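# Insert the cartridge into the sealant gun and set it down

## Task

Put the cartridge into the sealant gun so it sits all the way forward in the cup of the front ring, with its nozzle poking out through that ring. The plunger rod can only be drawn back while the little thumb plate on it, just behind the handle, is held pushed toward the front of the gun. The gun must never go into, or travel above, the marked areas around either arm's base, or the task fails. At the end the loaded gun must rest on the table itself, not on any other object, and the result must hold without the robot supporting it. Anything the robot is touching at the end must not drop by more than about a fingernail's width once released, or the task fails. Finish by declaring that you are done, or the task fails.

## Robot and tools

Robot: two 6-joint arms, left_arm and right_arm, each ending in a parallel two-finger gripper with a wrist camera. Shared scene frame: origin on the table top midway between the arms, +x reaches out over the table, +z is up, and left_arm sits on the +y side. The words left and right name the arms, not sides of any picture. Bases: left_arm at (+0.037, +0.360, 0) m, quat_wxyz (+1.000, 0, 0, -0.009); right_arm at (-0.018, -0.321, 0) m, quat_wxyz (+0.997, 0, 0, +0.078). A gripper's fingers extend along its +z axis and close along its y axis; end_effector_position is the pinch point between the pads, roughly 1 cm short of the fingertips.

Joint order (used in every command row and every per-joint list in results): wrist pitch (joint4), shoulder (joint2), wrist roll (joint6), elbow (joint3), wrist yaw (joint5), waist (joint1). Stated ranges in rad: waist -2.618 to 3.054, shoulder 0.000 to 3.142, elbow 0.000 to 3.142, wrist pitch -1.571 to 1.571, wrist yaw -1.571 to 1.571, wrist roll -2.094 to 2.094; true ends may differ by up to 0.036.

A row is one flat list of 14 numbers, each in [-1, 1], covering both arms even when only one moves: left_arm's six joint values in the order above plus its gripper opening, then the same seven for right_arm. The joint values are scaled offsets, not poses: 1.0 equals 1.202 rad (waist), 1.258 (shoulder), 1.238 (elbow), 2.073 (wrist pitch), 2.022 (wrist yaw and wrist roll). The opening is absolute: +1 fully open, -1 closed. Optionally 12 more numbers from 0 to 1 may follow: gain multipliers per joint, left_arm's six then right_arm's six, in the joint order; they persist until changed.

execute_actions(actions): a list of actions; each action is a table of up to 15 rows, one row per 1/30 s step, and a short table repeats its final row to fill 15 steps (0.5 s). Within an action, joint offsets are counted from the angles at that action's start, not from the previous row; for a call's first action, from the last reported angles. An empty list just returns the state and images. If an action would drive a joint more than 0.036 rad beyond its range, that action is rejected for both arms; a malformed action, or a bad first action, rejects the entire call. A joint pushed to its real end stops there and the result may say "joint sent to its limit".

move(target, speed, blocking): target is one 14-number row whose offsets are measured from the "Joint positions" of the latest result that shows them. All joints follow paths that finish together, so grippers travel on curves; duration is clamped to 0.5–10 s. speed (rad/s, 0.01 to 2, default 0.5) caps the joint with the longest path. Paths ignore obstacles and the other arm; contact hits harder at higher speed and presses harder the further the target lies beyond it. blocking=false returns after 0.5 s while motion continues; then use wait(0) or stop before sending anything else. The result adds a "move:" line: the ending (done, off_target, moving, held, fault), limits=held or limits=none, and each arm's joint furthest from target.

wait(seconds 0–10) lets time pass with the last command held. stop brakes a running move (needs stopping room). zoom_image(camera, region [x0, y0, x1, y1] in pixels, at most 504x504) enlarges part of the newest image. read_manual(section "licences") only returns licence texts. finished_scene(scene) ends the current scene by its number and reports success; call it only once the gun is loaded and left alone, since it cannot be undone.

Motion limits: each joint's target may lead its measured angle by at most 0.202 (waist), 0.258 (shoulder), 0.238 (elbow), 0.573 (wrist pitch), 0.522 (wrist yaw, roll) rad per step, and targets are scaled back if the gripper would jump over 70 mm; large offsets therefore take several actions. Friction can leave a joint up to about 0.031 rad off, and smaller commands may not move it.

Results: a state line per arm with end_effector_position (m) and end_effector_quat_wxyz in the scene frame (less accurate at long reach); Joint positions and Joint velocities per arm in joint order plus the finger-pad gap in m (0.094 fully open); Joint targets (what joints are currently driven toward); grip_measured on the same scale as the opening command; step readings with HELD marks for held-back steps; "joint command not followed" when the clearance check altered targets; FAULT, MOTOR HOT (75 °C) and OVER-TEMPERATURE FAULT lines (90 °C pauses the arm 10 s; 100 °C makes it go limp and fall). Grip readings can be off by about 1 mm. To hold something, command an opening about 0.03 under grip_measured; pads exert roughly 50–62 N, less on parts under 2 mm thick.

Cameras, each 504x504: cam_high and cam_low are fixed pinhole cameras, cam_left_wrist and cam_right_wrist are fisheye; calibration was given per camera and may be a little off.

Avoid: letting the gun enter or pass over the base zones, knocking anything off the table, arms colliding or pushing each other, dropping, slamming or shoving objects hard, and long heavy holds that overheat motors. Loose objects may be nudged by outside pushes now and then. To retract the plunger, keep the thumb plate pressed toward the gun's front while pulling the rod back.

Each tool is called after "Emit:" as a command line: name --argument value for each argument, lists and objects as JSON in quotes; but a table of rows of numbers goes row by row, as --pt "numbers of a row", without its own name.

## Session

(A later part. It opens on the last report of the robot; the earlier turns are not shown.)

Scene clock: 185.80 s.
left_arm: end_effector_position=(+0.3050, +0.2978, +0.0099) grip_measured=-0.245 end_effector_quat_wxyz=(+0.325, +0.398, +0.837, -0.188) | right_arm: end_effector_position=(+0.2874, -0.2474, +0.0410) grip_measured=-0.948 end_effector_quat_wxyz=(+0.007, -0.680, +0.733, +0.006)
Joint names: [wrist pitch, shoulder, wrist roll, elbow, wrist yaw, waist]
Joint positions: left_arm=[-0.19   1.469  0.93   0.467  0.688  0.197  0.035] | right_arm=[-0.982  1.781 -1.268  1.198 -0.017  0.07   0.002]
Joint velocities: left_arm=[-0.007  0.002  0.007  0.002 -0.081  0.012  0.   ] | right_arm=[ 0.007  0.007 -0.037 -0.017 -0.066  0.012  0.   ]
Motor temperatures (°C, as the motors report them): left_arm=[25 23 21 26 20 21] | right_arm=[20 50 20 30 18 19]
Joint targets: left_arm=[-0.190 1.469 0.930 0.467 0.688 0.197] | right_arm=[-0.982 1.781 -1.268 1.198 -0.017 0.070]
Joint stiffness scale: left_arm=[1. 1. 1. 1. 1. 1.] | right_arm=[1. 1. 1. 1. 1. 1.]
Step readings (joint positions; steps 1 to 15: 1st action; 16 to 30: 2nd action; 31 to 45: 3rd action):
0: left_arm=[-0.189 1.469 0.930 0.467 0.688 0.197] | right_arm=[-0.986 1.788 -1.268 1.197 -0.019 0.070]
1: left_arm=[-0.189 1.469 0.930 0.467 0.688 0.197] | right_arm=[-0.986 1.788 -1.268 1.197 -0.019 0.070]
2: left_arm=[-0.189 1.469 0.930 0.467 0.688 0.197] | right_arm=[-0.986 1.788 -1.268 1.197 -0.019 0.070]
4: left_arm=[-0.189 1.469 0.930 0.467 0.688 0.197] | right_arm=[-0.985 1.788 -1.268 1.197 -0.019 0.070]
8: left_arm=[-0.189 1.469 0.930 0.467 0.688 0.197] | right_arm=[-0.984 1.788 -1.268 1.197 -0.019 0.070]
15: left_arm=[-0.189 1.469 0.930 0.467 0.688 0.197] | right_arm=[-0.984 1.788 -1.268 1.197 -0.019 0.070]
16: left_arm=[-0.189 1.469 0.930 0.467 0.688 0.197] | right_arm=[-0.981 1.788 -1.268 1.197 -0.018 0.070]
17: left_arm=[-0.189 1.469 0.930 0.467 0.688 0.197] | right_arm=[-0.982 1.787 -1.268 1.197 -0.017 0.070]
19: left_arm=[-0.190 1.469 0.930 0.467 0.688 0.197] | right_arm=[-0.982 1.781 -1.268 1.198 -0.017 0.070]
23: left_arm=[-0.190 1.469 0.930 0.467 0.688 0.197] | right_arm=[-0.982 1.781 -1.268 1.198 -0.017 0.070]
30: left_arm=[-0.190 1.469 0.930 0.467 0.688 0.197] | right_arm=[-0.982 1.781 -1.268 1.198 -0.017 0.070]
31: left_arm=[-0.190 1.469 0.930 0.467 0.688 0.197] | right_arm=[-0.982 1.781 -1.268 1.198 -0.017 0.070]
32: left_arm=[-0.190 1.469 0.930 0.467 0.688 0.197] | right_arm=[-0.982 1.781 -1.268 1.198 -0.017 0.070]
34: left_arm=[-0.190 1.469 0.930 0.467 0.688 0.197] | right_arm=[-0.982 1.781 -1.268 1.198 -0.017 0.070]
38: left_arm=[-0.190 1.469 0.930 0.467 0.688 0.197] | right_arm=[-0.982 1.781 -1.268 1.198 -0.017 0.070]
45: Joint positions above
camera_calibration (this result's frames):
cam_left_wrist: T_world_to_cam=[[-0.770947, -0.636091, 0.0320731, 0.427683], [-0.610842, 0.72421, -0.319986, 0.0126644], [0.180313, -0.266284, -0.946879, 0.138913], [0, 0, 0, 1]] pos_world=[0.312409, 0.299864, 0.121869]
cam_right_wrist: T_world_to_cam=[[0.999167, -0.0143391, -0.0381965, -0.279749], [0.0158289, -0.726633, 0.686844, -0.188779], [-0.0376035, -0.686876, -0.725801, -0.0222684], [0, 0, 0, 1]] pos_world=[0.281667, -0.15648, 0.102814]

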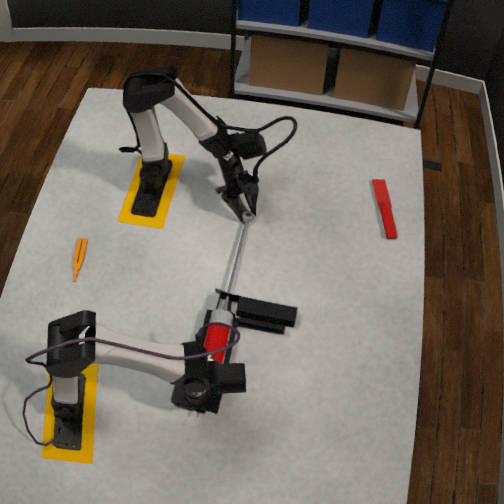

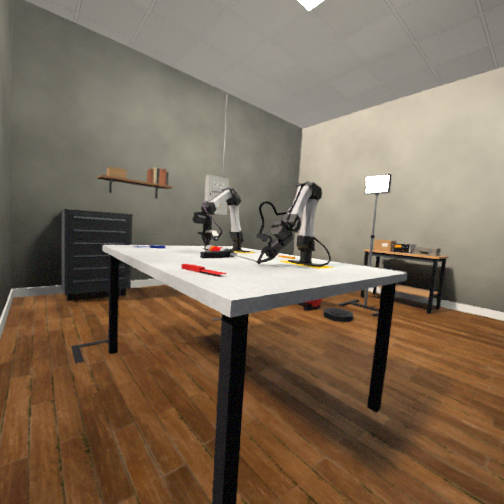

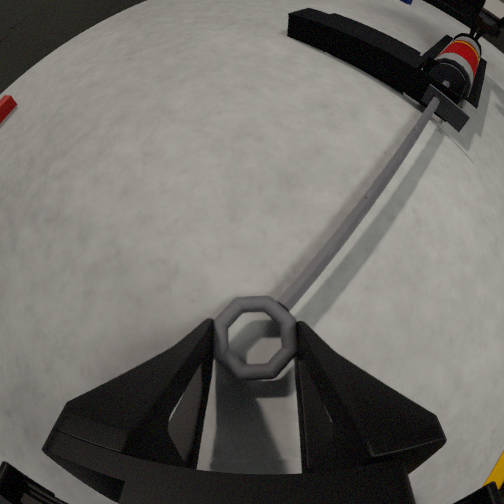

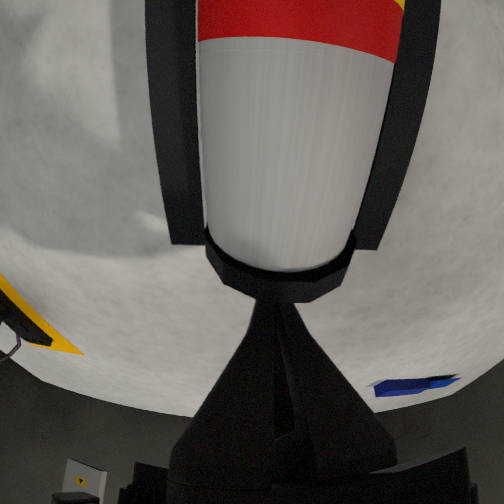

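Too high; lower ~9 mm.

Emit:
execute_actions --actions '[[[0,0,0,0,0,0,-0.4, 0,0,0,0,0,0,-0.4]],[[0,0,0,0,0,0,-0.4, 0.012,0.036,0,0,0,0,-0.4]],[[0,0,0,0,0,0,-0.4, 0,0,0,0,0,0,-0.7]],[[0,0,0,0,0,0,-0.4, 0,0,0,0,0,0,-0.95]],[[0,0,0,0,0,0,-0.4, 0,0,0,0,0,0,-0.95]]]'

Emit:
move --target '[0,0,0,0,0,0,-0.4, 0,-0.03,0,0,0.02,-0.05,-0.95]' --speed 0.04

Scene clock: 188.73 s.
left_arm: end_effector_position=(+0.3050, +0.2978, +0.0099) grip_measured=-0.245 end_effector_quat_wxyz=(+0.325, +0.398, +0.837, -0.188) | right_arm: end_effector_position=(+0.2875, -0.2474, +0.0307) grip_measured=-0.826 end_effector_quat_wxyz=(-0.003, -0.680, +0.733, +0.012)
Joint names: [wrist pitch, shoulder, wrist roll, elbow, wrist yaw, waist]
Joint positions: left_arm=[-0.19   1.469  0.93   0.467  0.688  0.197  0.035] | right_arm=[-0.97   1.816 -1.27   1.198 -0.017  0.07   0.008]
Joint velocities: left_arm=[-0.037 -0.002 -0.051  0.007  0.007 -0.022 -0.001] | right_arm=[ 0.007 -0.012  0.037  0.017  0.037  0.012 -0.001]
Motor temperatures (°C, as the motors report them): left_arm=[25 23 21 26 20 21] | right_arm=[20 49 20 30 18 19]
Joint targets: left_arm=[-0.190 1.469 0.930 0.467 0.688 0.197] | right_arm=[-0.970 1.816 -1.269 1.198 -0.017 0.070]
Joint stiffness scale: left_arm=[1. 1. 1. 1. 1. 1.] | right_arm=[1. 1. 1. 1. 1. 1.]
Step readings (joint positions; steps 1 to 15: 1st action; 16 to 30: 2nd action; 31 to 45: 3rd action; 46 to 60: 4th action; 61 to 75: 5th action):
0: left_arm=[-0.190 1.469 0.930 0.467 0.688 0.197] | right_arm=[-0.982 1.781 -1.268 1.198 -0.017 0.070]
1: left_arm=[-0.190 1.469 0.930 0.467 0.688 0.197] | right_arm=[-0.982 1.781 -1.268 1.198 -0.017 0.070]
2: left_arm=[-0.190 1.469 0.930 0.467 0.688 0.197] | right_arm=[-0.982 1.781 -1.268 1.198 -0.017 0.070]
4: left_arm=[-0.190 1.469 0.930 0.467 0.688 0.197] | right_arm=[-0.982 1.781 -1.268 1.198 -0.017 0.070]
8: left_arm=[-0.190 1.469 0.930 0.467 0.688 0.197] | right_arm=[-0.982 1.781 -1.268 1.198 -0.017 0.070]
15: left_arm=[-0.190 1.469 0.930 0.467 0.688 0.197] | right_arm=[-0.982 1.781 -1.268 1.198 -0.017 0.070]
16: left_arm=[-0.190 1.469 0.930 0.467 0.688 0.197] | right_arm=[-0.982 1.784 -1.268 1.198 -0.017 0.070]
17: left_arm=[-0.190 1.469 0.930 0.467 0.688 0.197] | right_arm=[-0.978 1.789 -1.268 1.198 -0.017 0.070]
19: left_arm=[-0.190 1.469 0.930 0.467 0.688 0.197] | right_arm=[-0.975 1.804 -1.268 1.198 -0.017 0.070]
23: left_arm=[-0.190 1.469 0.930 0.467 0.688 0.197] | right_arm=[-0.972 1.816 -1.268 1.198 -0.017 0.070]
30: left_arm=[-0.190 1.469 0.930 0.467 0.688 0.197] | right_arm=[-0.970 1.816 -1.268 1.198 -0.017 0.070]
31: left_arm=[-0.190 1.469 0.930 0.467 0.688 0.197] | right_arm=[-0.970 1.816 -1.268 1.198 -0.017 0.070]
32: left_arm=[-0.190 1.469 0.930 0.467 0.688 0.197] | right_arm=[-0.970 1.816 -1.268 1.198 -0.017 0.070]
34: left_arm=[-0.190 1.469 0.930 0.467 0.688 0.197] | right_arm=[-0.970 1.816 -1.268 1.198 -0.017 0.070]
38: left_arm=[-0.190 1.469 0.930 0.467 0.688 0.197] | right_arm=[-0.970 1.816 -1.268 1.198 -0.017 0.070]
45: left_arm=[-0.190 1.469 0.930 0.467 0.688 0.197] | right_arm=[-0.970 1.816 -1.268 1.198 -0.017 0.070]
46: left_arm=[-0.190 1.469 0.930 0.467 0.688 0.197] | right_arm=[-0.970 1.816 -1.268 1.198 -0.017 0.070]
47: left_arm=[-0.190 1.469 0.930 0.467 0.688 0.197] | right_arm=[-0.970 1.816 -1.269 1.198 -0.017 0.070]
49: left_arm=[-0.190 1.469 0.930 0.467 0.688 0.197] | right_arm=[-0.970 1.816 -1.269 1.198 -0.017 0.070]
53: left_arm=[-0.190 1.469 0.930 0.467 0.688 0.197] | right_arm=[-0.970 1.816 -1.269 1.198 -0.017 0.070]
60: left_arm=[-0.190 1.469 0.930 0.467 0.688 0.197] | right_arm=[-0.970 1.816 -1.269 1.198 -0.017 0.070]
61: left_arm=[-0.190 1.469 0.930 0.467 0.688 0.197] | right_arm=[-0.970 1.816 -1.269 1.198 -0.017 0.070]
62: left_arm=[-0.190 1.469 0.930 0.467 0.688 0.197] | right_arm=[-0.970 1.816 -1.270 1.198 -0.017 0.070]
64: left_arm=[-0.190 1.469 0.930 0.467 0.688 0.197] | right_arm=[-0.970 1.816 -1.270 1.198 -0.017 0.070]
68: left_arm=[-0.190 1.469 0.930 0.467 0.688 0.197] | right_arm=[-0.970 1.816 -1.270 1.198 -0.017 0.070]
75: Joint positions above
camera_calibration (this result's frames):
cam_left_wrist: T_world_to_cam=[[-0.770947, -0.636091, 0.0320731, 0.427683], [-0.610842, 0.72421, -0.319986, 0.0126644], [0.180313, -0.266284, -0.946879, 0.138913], [0, 0, 0, 1]] pos_world=[0.312409, 0.299864, 0.121869]
cam_right_wrist: T_world_to_cam=[[0.998068, -0.0130734, -0.060747, -0.278932], [0.0325308, -0.723006, 0.690075, -0.18574], [-0.0529421, -0.690718, -0.721184, -0.0263519], [0, 0, 0, 1]] pos_world=[0.28304, -0.15614, 0.0922258]

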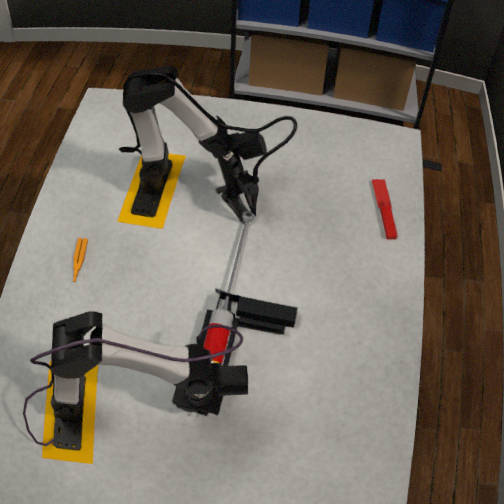

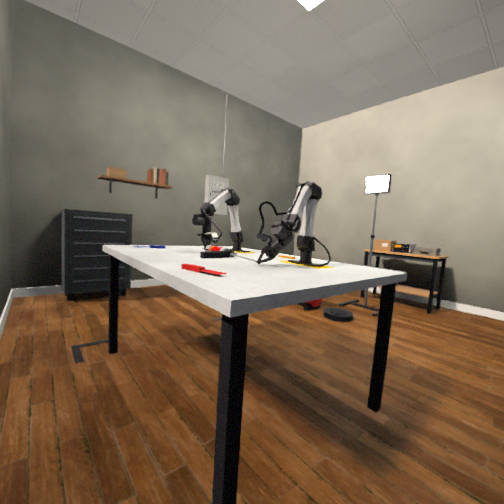

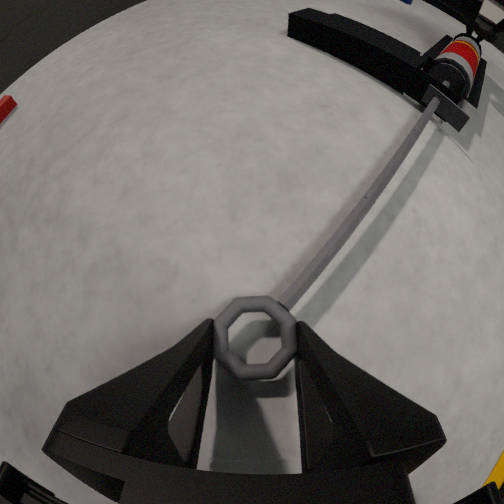

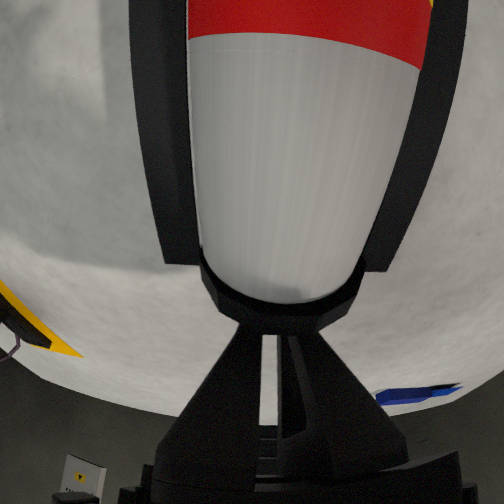

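Scene clock: 190.60 s.
left_arm: end_effector_position=(+0.3046, +0.2963, +0.0107) grip_measured=-0.245 end_effector_quat_wxyz=(+0.326, +0.398, +0.835, -0.193) | right_arm: end_effector_position=(+0.2902, -0.2577, +0.0346) grip_measured=-0.826 end_effector_quat_wxyz=(+0.004, -0.671, +0.742, +0.014)
Joint names: [wrist pitch, shoulder, wrist roll, elbow, wrist yaw, waist]
Joint positions: left_arm=[-0.191  1.469  0.929  0.467  0.698  0.196  0.035] | right_arm=[-0.973  1.803 -1.284  1.198 -0.028  0.03   0.008]
Joint velocities: left_arm=[-0.022 -0.007 -0.037  0.012  0.037 -0.012  0.001] | right_arm=[-0.007  0.002 -0.022  0.002  0.11  -0.002  0.001]
Motor temperatures (°C, as the motors report them): left_arm=[25 23 21 26 20 21] | right_arm=[20 49 20 30 18 19]
Joint targets: left_arm=[-0.190 1.469 0.930 0.467 0.688 0.197] | right_arm=[-0.970 1.778 -1.270 1.198 0.024 0.010]
Joint stiffness scale: left_arm=[1. 1. 1. 1. 1. 1.] | right_arm=[1. 1. 1. 1. 1. 1.]
move: off_target (right_arm); limits=none; left_arm: farthest joint: the wrist yaw, 0.010 radians from its target (0.000 radians at the start); right_arm: farthest joint: the wrist yaw, 0.051 radians from its target (0.040 radians at the start)
camera_calibration (this result's frames):
cam_left_wrist: T_world_to_cam=[[-0.773138, -0.633088, 0.0381854, 0.426054], [-0.608403, 0.723291, -0.326644, 0.0134169], [0.179175, -0.275773, -0.944376, 0.142545], [0, 0, 0, 1]] pos_world=[0.312021, 0.299335, 0.122729]
cam_right_wrist: T_world_to_cam=[[0.997871, -0.0379739, -0.0530196, -0.288154], [0.00828712, -0.732563, 0.680649, -0.190998], [-0.0646871, -0.679639, -0.730689, -0.0238961], [0, 0, 0, 1]] pos_world=[0.287578, -0.167101, 0.0972639]

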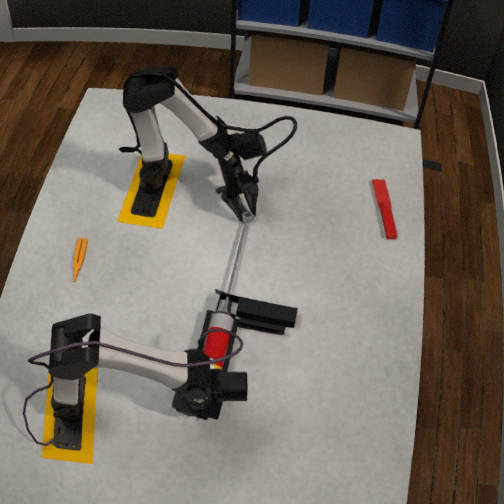

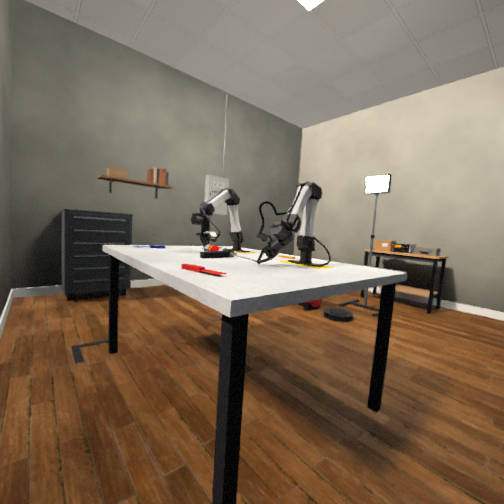

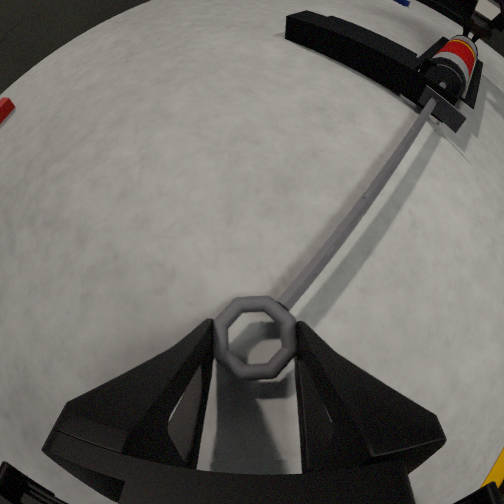

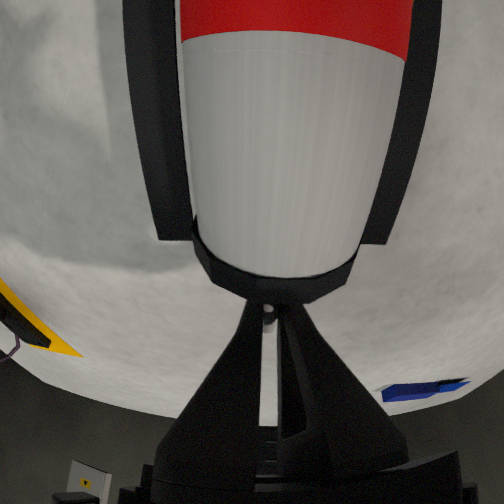

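Went in. One more tug to confirm, then release.

Emit:
move --target '[0,0,0,0,0,0,-0.4, 0,0,0,0,0.03,-0.035,-0.95]' --speed 0.05

Emit:
execute_actions --actions '[[[0,0,0,0,0,0,-0.4, 0,0,0,0,0,0,-0.95]],[[0,0,0,0,0,0,0.5, 0,0,0,0,0,0,-0.3]]]'

Emit:
move --target '[0,-0.2,0,0,0,0,0.5, 0,-0.2,0,0,0,-0.1,-0.3]' --speed 0.4

Scene clock: 192.53 s.
left_arm: end_effector_position=(+0.3045, +0.2956, +0.0112) grip_measured=-0.245 end_effector_quat_wxyz=(+0.327, +0.397, +0.835, -0.195) | right_arm: end_effector_position=(+0.2904, -0.2585, +0.0347) grip_measured=-0.826 end_effector_quat_wxyz=(+0.007, -0.672, +0.740, +0.019)
Joint names: [wrist pitch, shoulder, wrist roll, elbow, wrist yaw, waist]
Joint positions: left_arm=[-0.191  1.469  0.927  0.467  0.702  0.196  0.035] | right_arm=[-0.974  1.803 -1.297  1.198 -0.04   0.021  0.008]
Joint velocities: left_arm=[-0.022 -0.002  0.051  0.007 -0.007  0.007 -0.001] | right_arm=[ 0.022 -0.007  0.037 -0.012 -0.022 -0.012  0.   ]
Motor temperatures (°C, as the motors report them): left_arm=[25 23 21 26 20 21] | right_arm=[20 48 20 30 18 19]
Joint targets: left_arm=[-0.191 1.469 0.929 0.467 0.698 0.196] | right_arm=[-0.973 1.803 -1.284 1.198 0.033 -0.012]
Joint stiffness scale: left_arm=[1. 1. 1. 1. 1. 1.] | right_arm=[1. 1. 1. 1. 1. 1.]
move: off_target (right_arm); limits=none; left_arm: farthest joint: the wrist yaw, 0.004 radians from its target (0.000 radians at the start); right_arm: farthest joint: the wrist yaw, 0.073 radians from its target (0.060 radians at the start)
camera_calibration (this result's frames):
cam_left_wrist: T_world_to_cam=[[-0.773513, -0.632432, 0.0413183, 0.425466], [-0.608012, 0.722086, -0.33002, 0.0142516], [0.17888, -0.280397, -0.943069, 0.144274], [0, 0, 0, 1]] pos_world=[0.311961, 0.299241, 0.123184]
cam_right_wrist: T_world_to_cam=[[0.997873, -0.0339891, -0.0556237, -0.28719], [0.0122124, -0.740718, 0.671705, -0.194641], [-0.0640321, -0.670956, -0.738727, -0.02211], [0, 0, 0, 1]] pos_world=[0.287541, -0.16877, 0.0984334]

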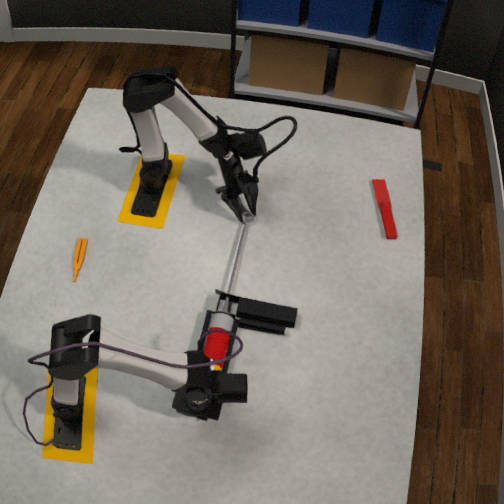

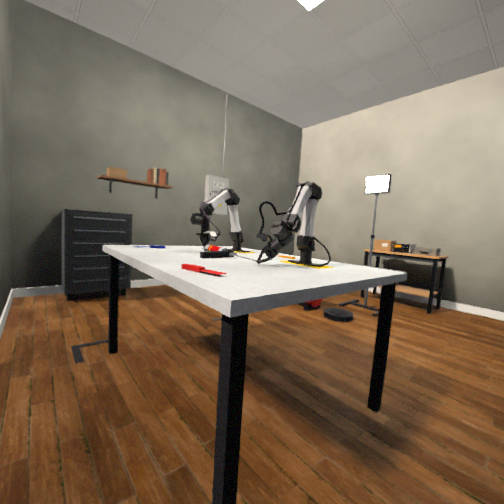

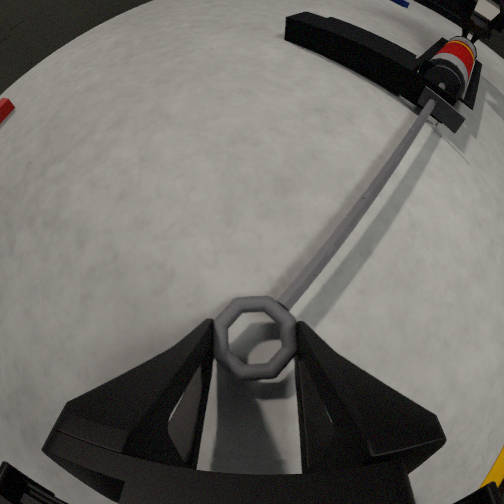

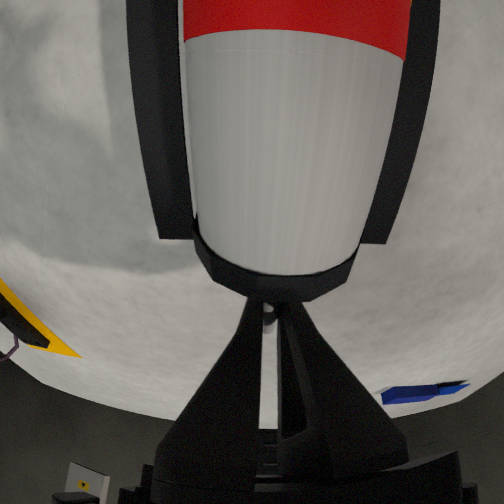

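Scene clock: 193.53 s.
left_arm: end_effector_position=(+0.3047, +0.2957, +0.0113) grip_measured=+0.497 end_effector_quat_wxyz=(+0.328, +0.397, +0.835, -0.195) | right_arm: end_effector_position=(+0.2901, -0.2576, +0.0347) grip_measured=-0.302 end_effector_quat_wxyz=(+0.009, -0.675, +0.738, +0.021)
Joint names: [wrist pitch, shoulder, wrist roll, elbow, wrist yaw, waist]
Joint positions: left_arm=[-0.19   1.469  0.927  0.467  0.702  0.196  0.07 ] | right_arm=[-0.974  1.803 -1.304  1.198 -0.045  0.021  0.033]
Joint velocities: left_arm=[-0.051 -0.007 -0.066  0.012 -0.037 -0.002 -0.001] | right_arm=[-0.081  0.002 -0.022 -0.017 -0.051  0.002 -0.001]
Motor temperatures (°C, as the motors report them): left_arm=[25 23 21 26 20 21] | right_arm=[20 48 20 30 18 19]
Joint targets: left_arm=[-0.190 1.469 0.927 0.467 0.702 0.196] | right_arm=[-0.974 1.803 -1.304 1.198 -0.045 0.021]
Joint stiffness scale: left_arm=[1. 1. 1. 1. 1. 1.] | right_arm=[1. 1. 1. 1. 1. 1.]
Step readings (joint positions; steps 1 to 15: 1st action; 16 to 30: 2nd action):
0: left_arm=[-0.191 1.469 0.927 0.467 0.702 0.196] | right_arm=[-0.974 1.803 -1.297 1.198 -0.040 0.021]
1: left_arm=[-0.191 1.469 0.927 0.467 0.702 0.196] | right_arm=[-0.974 1.803 -1.299 1.198 -0.044 0.021]
2: left_arm=[-0.191 1.469 0.927 0.467 0.702 0.196] | right_arm=[-0.974 1.803 -1.301 1.198 -0.045 0.021]
4: left_arm=[-0.190 1.469 0.927 0.467 0.702 0.196] | right_arm=[-0.974 1.803 -1.302 1.198 -0.045 0.021]
8: left_arm=[-0.190 1.469 0.927 0.467 0.702 0.196] | right_arm=[-0.974 1.803 -1.304 1.198 -0.045 0.021]
15: left_arm=[-0.190 1.469 0.927 0.467 0.702 0.196] | right_arm=[-0.974 1.803 -1.304 1.198 -0.045 0.021]
16: left_arm=[-0.190 1.469 0.927 0.467 0.702 0.196] | right_arm=[-0.974 1.803 -1.304 1.198 -0.045 0.021]
17: left_arm=[-0.190 1.469 0.927 0.467 0.702 0.196] | right_arm=[-0.974 1.803 -1.304 1.198 -0.045 0.021]
19: left_arm=[-0.190 1.469 0.927 0.467 0.702 0.196] | right_arm=[-0.974 1.803 -1.304 1.198 -0.045 0.021]
23: left_arm=[-0.190 1.469 0.927 0.467 0.702 0.196] | right_arm=[-0.974 1.803 -1.304 1.198 -0.045 0.021]
30: Joint positions above
camera_calibration (this result's frames):
cam_left_wrist: T_world_to_cam=[[-0.773544, -0.632437, 0.0406518, 0.42561], [-0.607765, 0.72213, -0.330378, 0.0142543], [0.179588, -0.280269, -0.942973, 0.144055], [0, 0, 0, 1]] pos_world=[0.312021, 0.299252, 0.123247]
cam_right_wrist: T_world_to_cam=[[0.998058, -0.0257636, -0.056713, -0.284788], [0.018757, -0.743897, 0.668031, -0.196557], [-0.0593994, -0.667798, -0.741969, -0.0218874], [0, 0, 0, 1]] pos_world=[0.286621, -0.168171, 0.098915]

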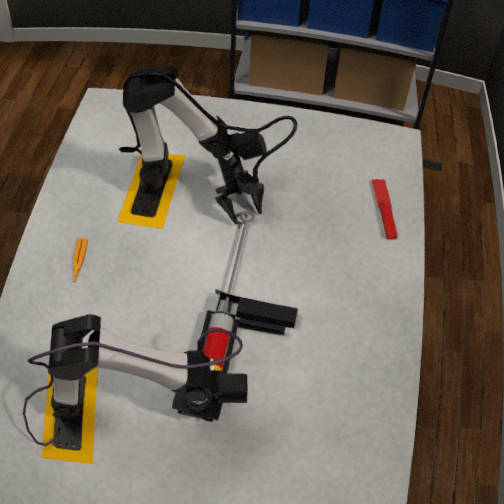

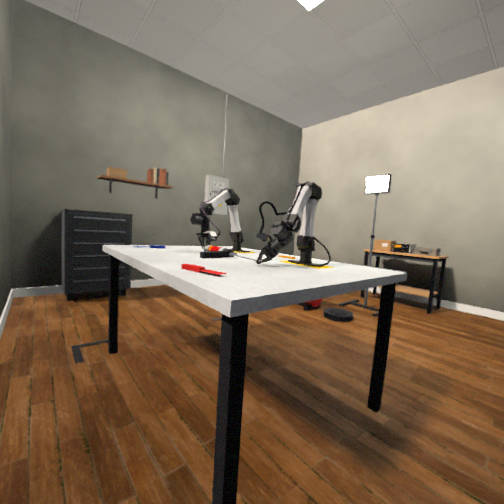

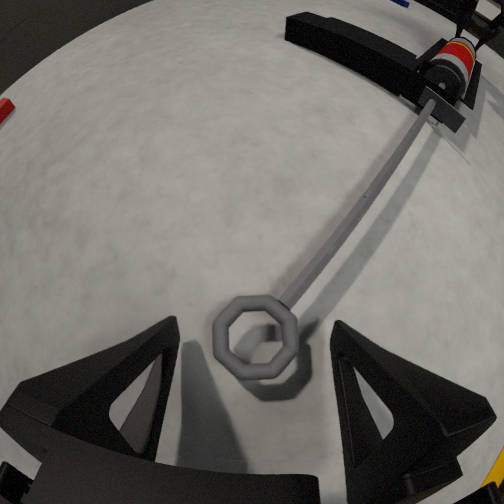

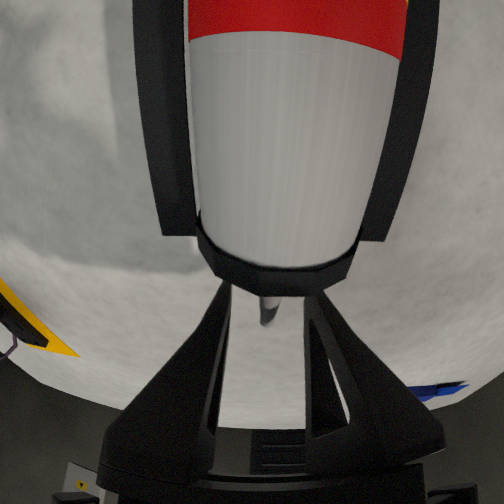

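Scene clock: 194.57 s.
left_arm: end_effector_position=(+0.3215, +0.2987, +0.0669) grip_measured=+0.497 end_effector_quat_wxyz=(+0.412, +0.423, +0.796, -0.132) | right_arm: end_effector_position=(+0.3055, -0.2916, +0.1089) grip_measured=-0.302 end_effector_quat_wxyz=(+0.110, -0.630, +0.767, -0.051)
Joint names: [wrist pitch, shoulder, wrist roll, elbow, wrist yaw, waist]
Joint positions: left_arm=[-0.192  1.238  0.927  0.467  0.702  0.196  0.07 ] | right_arm=[-0.974  1.557 -1.304  1.198 -0.045 -0.09   0.033]
Joint velocities: left_arm=[-0.037  0.007 -0.051 -0.007  0.081 -0.007 -0.001] | right_arm=[-0.007 -0.002 -0.007 -0.002  0.037 -0.007 -0.   ]
Motor temperatures (°C, as the motors report them): left_arm=[25 23 21 26 20 21] | right_arm=[20 48 20 30 18 19]
Joint targets: left_arm=[-0.191 1.218 0.927 0.467 0.702 0.196] | right_arm=[-0.974 1.551 -1.304 1.198 -0.045 -0.099]
Joint stiffness scale: left_arm=[1. 1. 1. 1. 1. 1.] | right_arm=[1. 1. 1. 1. 1. 1.]
move: off_target (left_arm); limits=none; left_arm: farthest joint: the shoulder, 0.021 radians from its target (0.252 radians at the start); right_arm: farthest joint: the waist, 0.009 radians from its target (0.120 radians at the start)
camera_calibration (this result's frames):
cam_left_wrist: T_world_to_cam=[[-0.760022, -0.629997, -0.159594, 0.446581], [-0.521453, 0.737704, -0.428812, 0.0148371], [0.387884, -0.242686, -0.889185, 0.112548], [0, 0, 0, 1]] pos_world=[0.303492, 0.297713, 0.17771]
cam_right_wrist: T_world_to_cam=[[0.973338, -0.137591, 0.183524, -0.34806], [-0.223247, -0.751957, 0.620259, -0.194885], [0.0526603, -0.644693, -0.762625, -0.013841], [0, 0, 0, 1]] pos_world=[0.296001, -0.203358, 0.174201]

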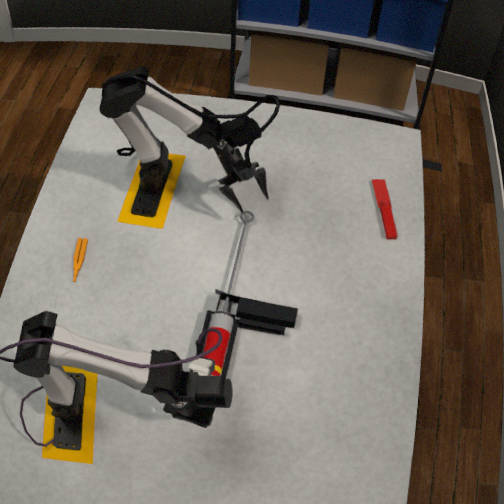

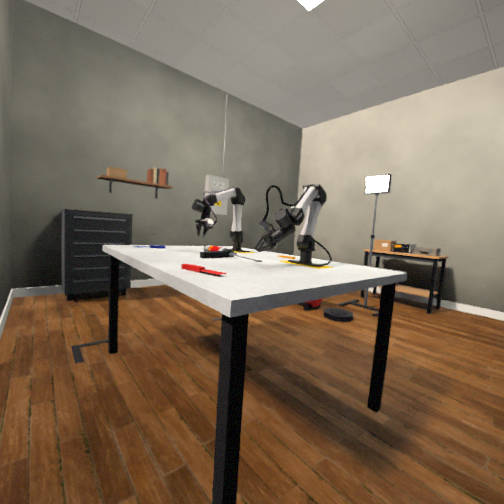

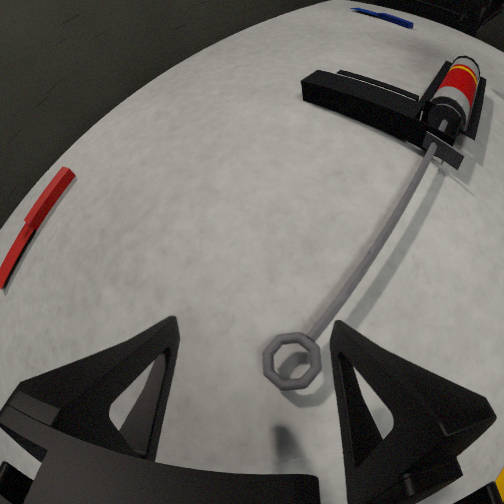

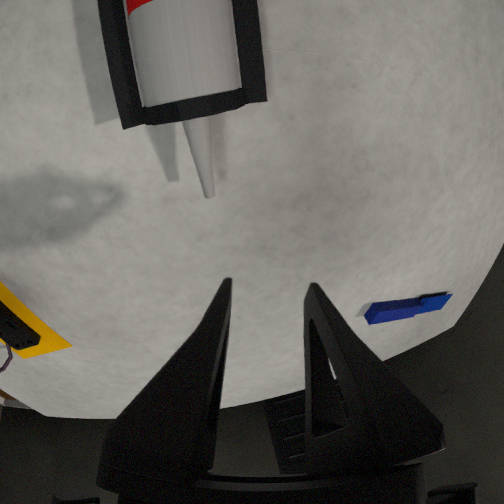

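Emit:
finished_scene --scene 1

The scene is finished: the task was done.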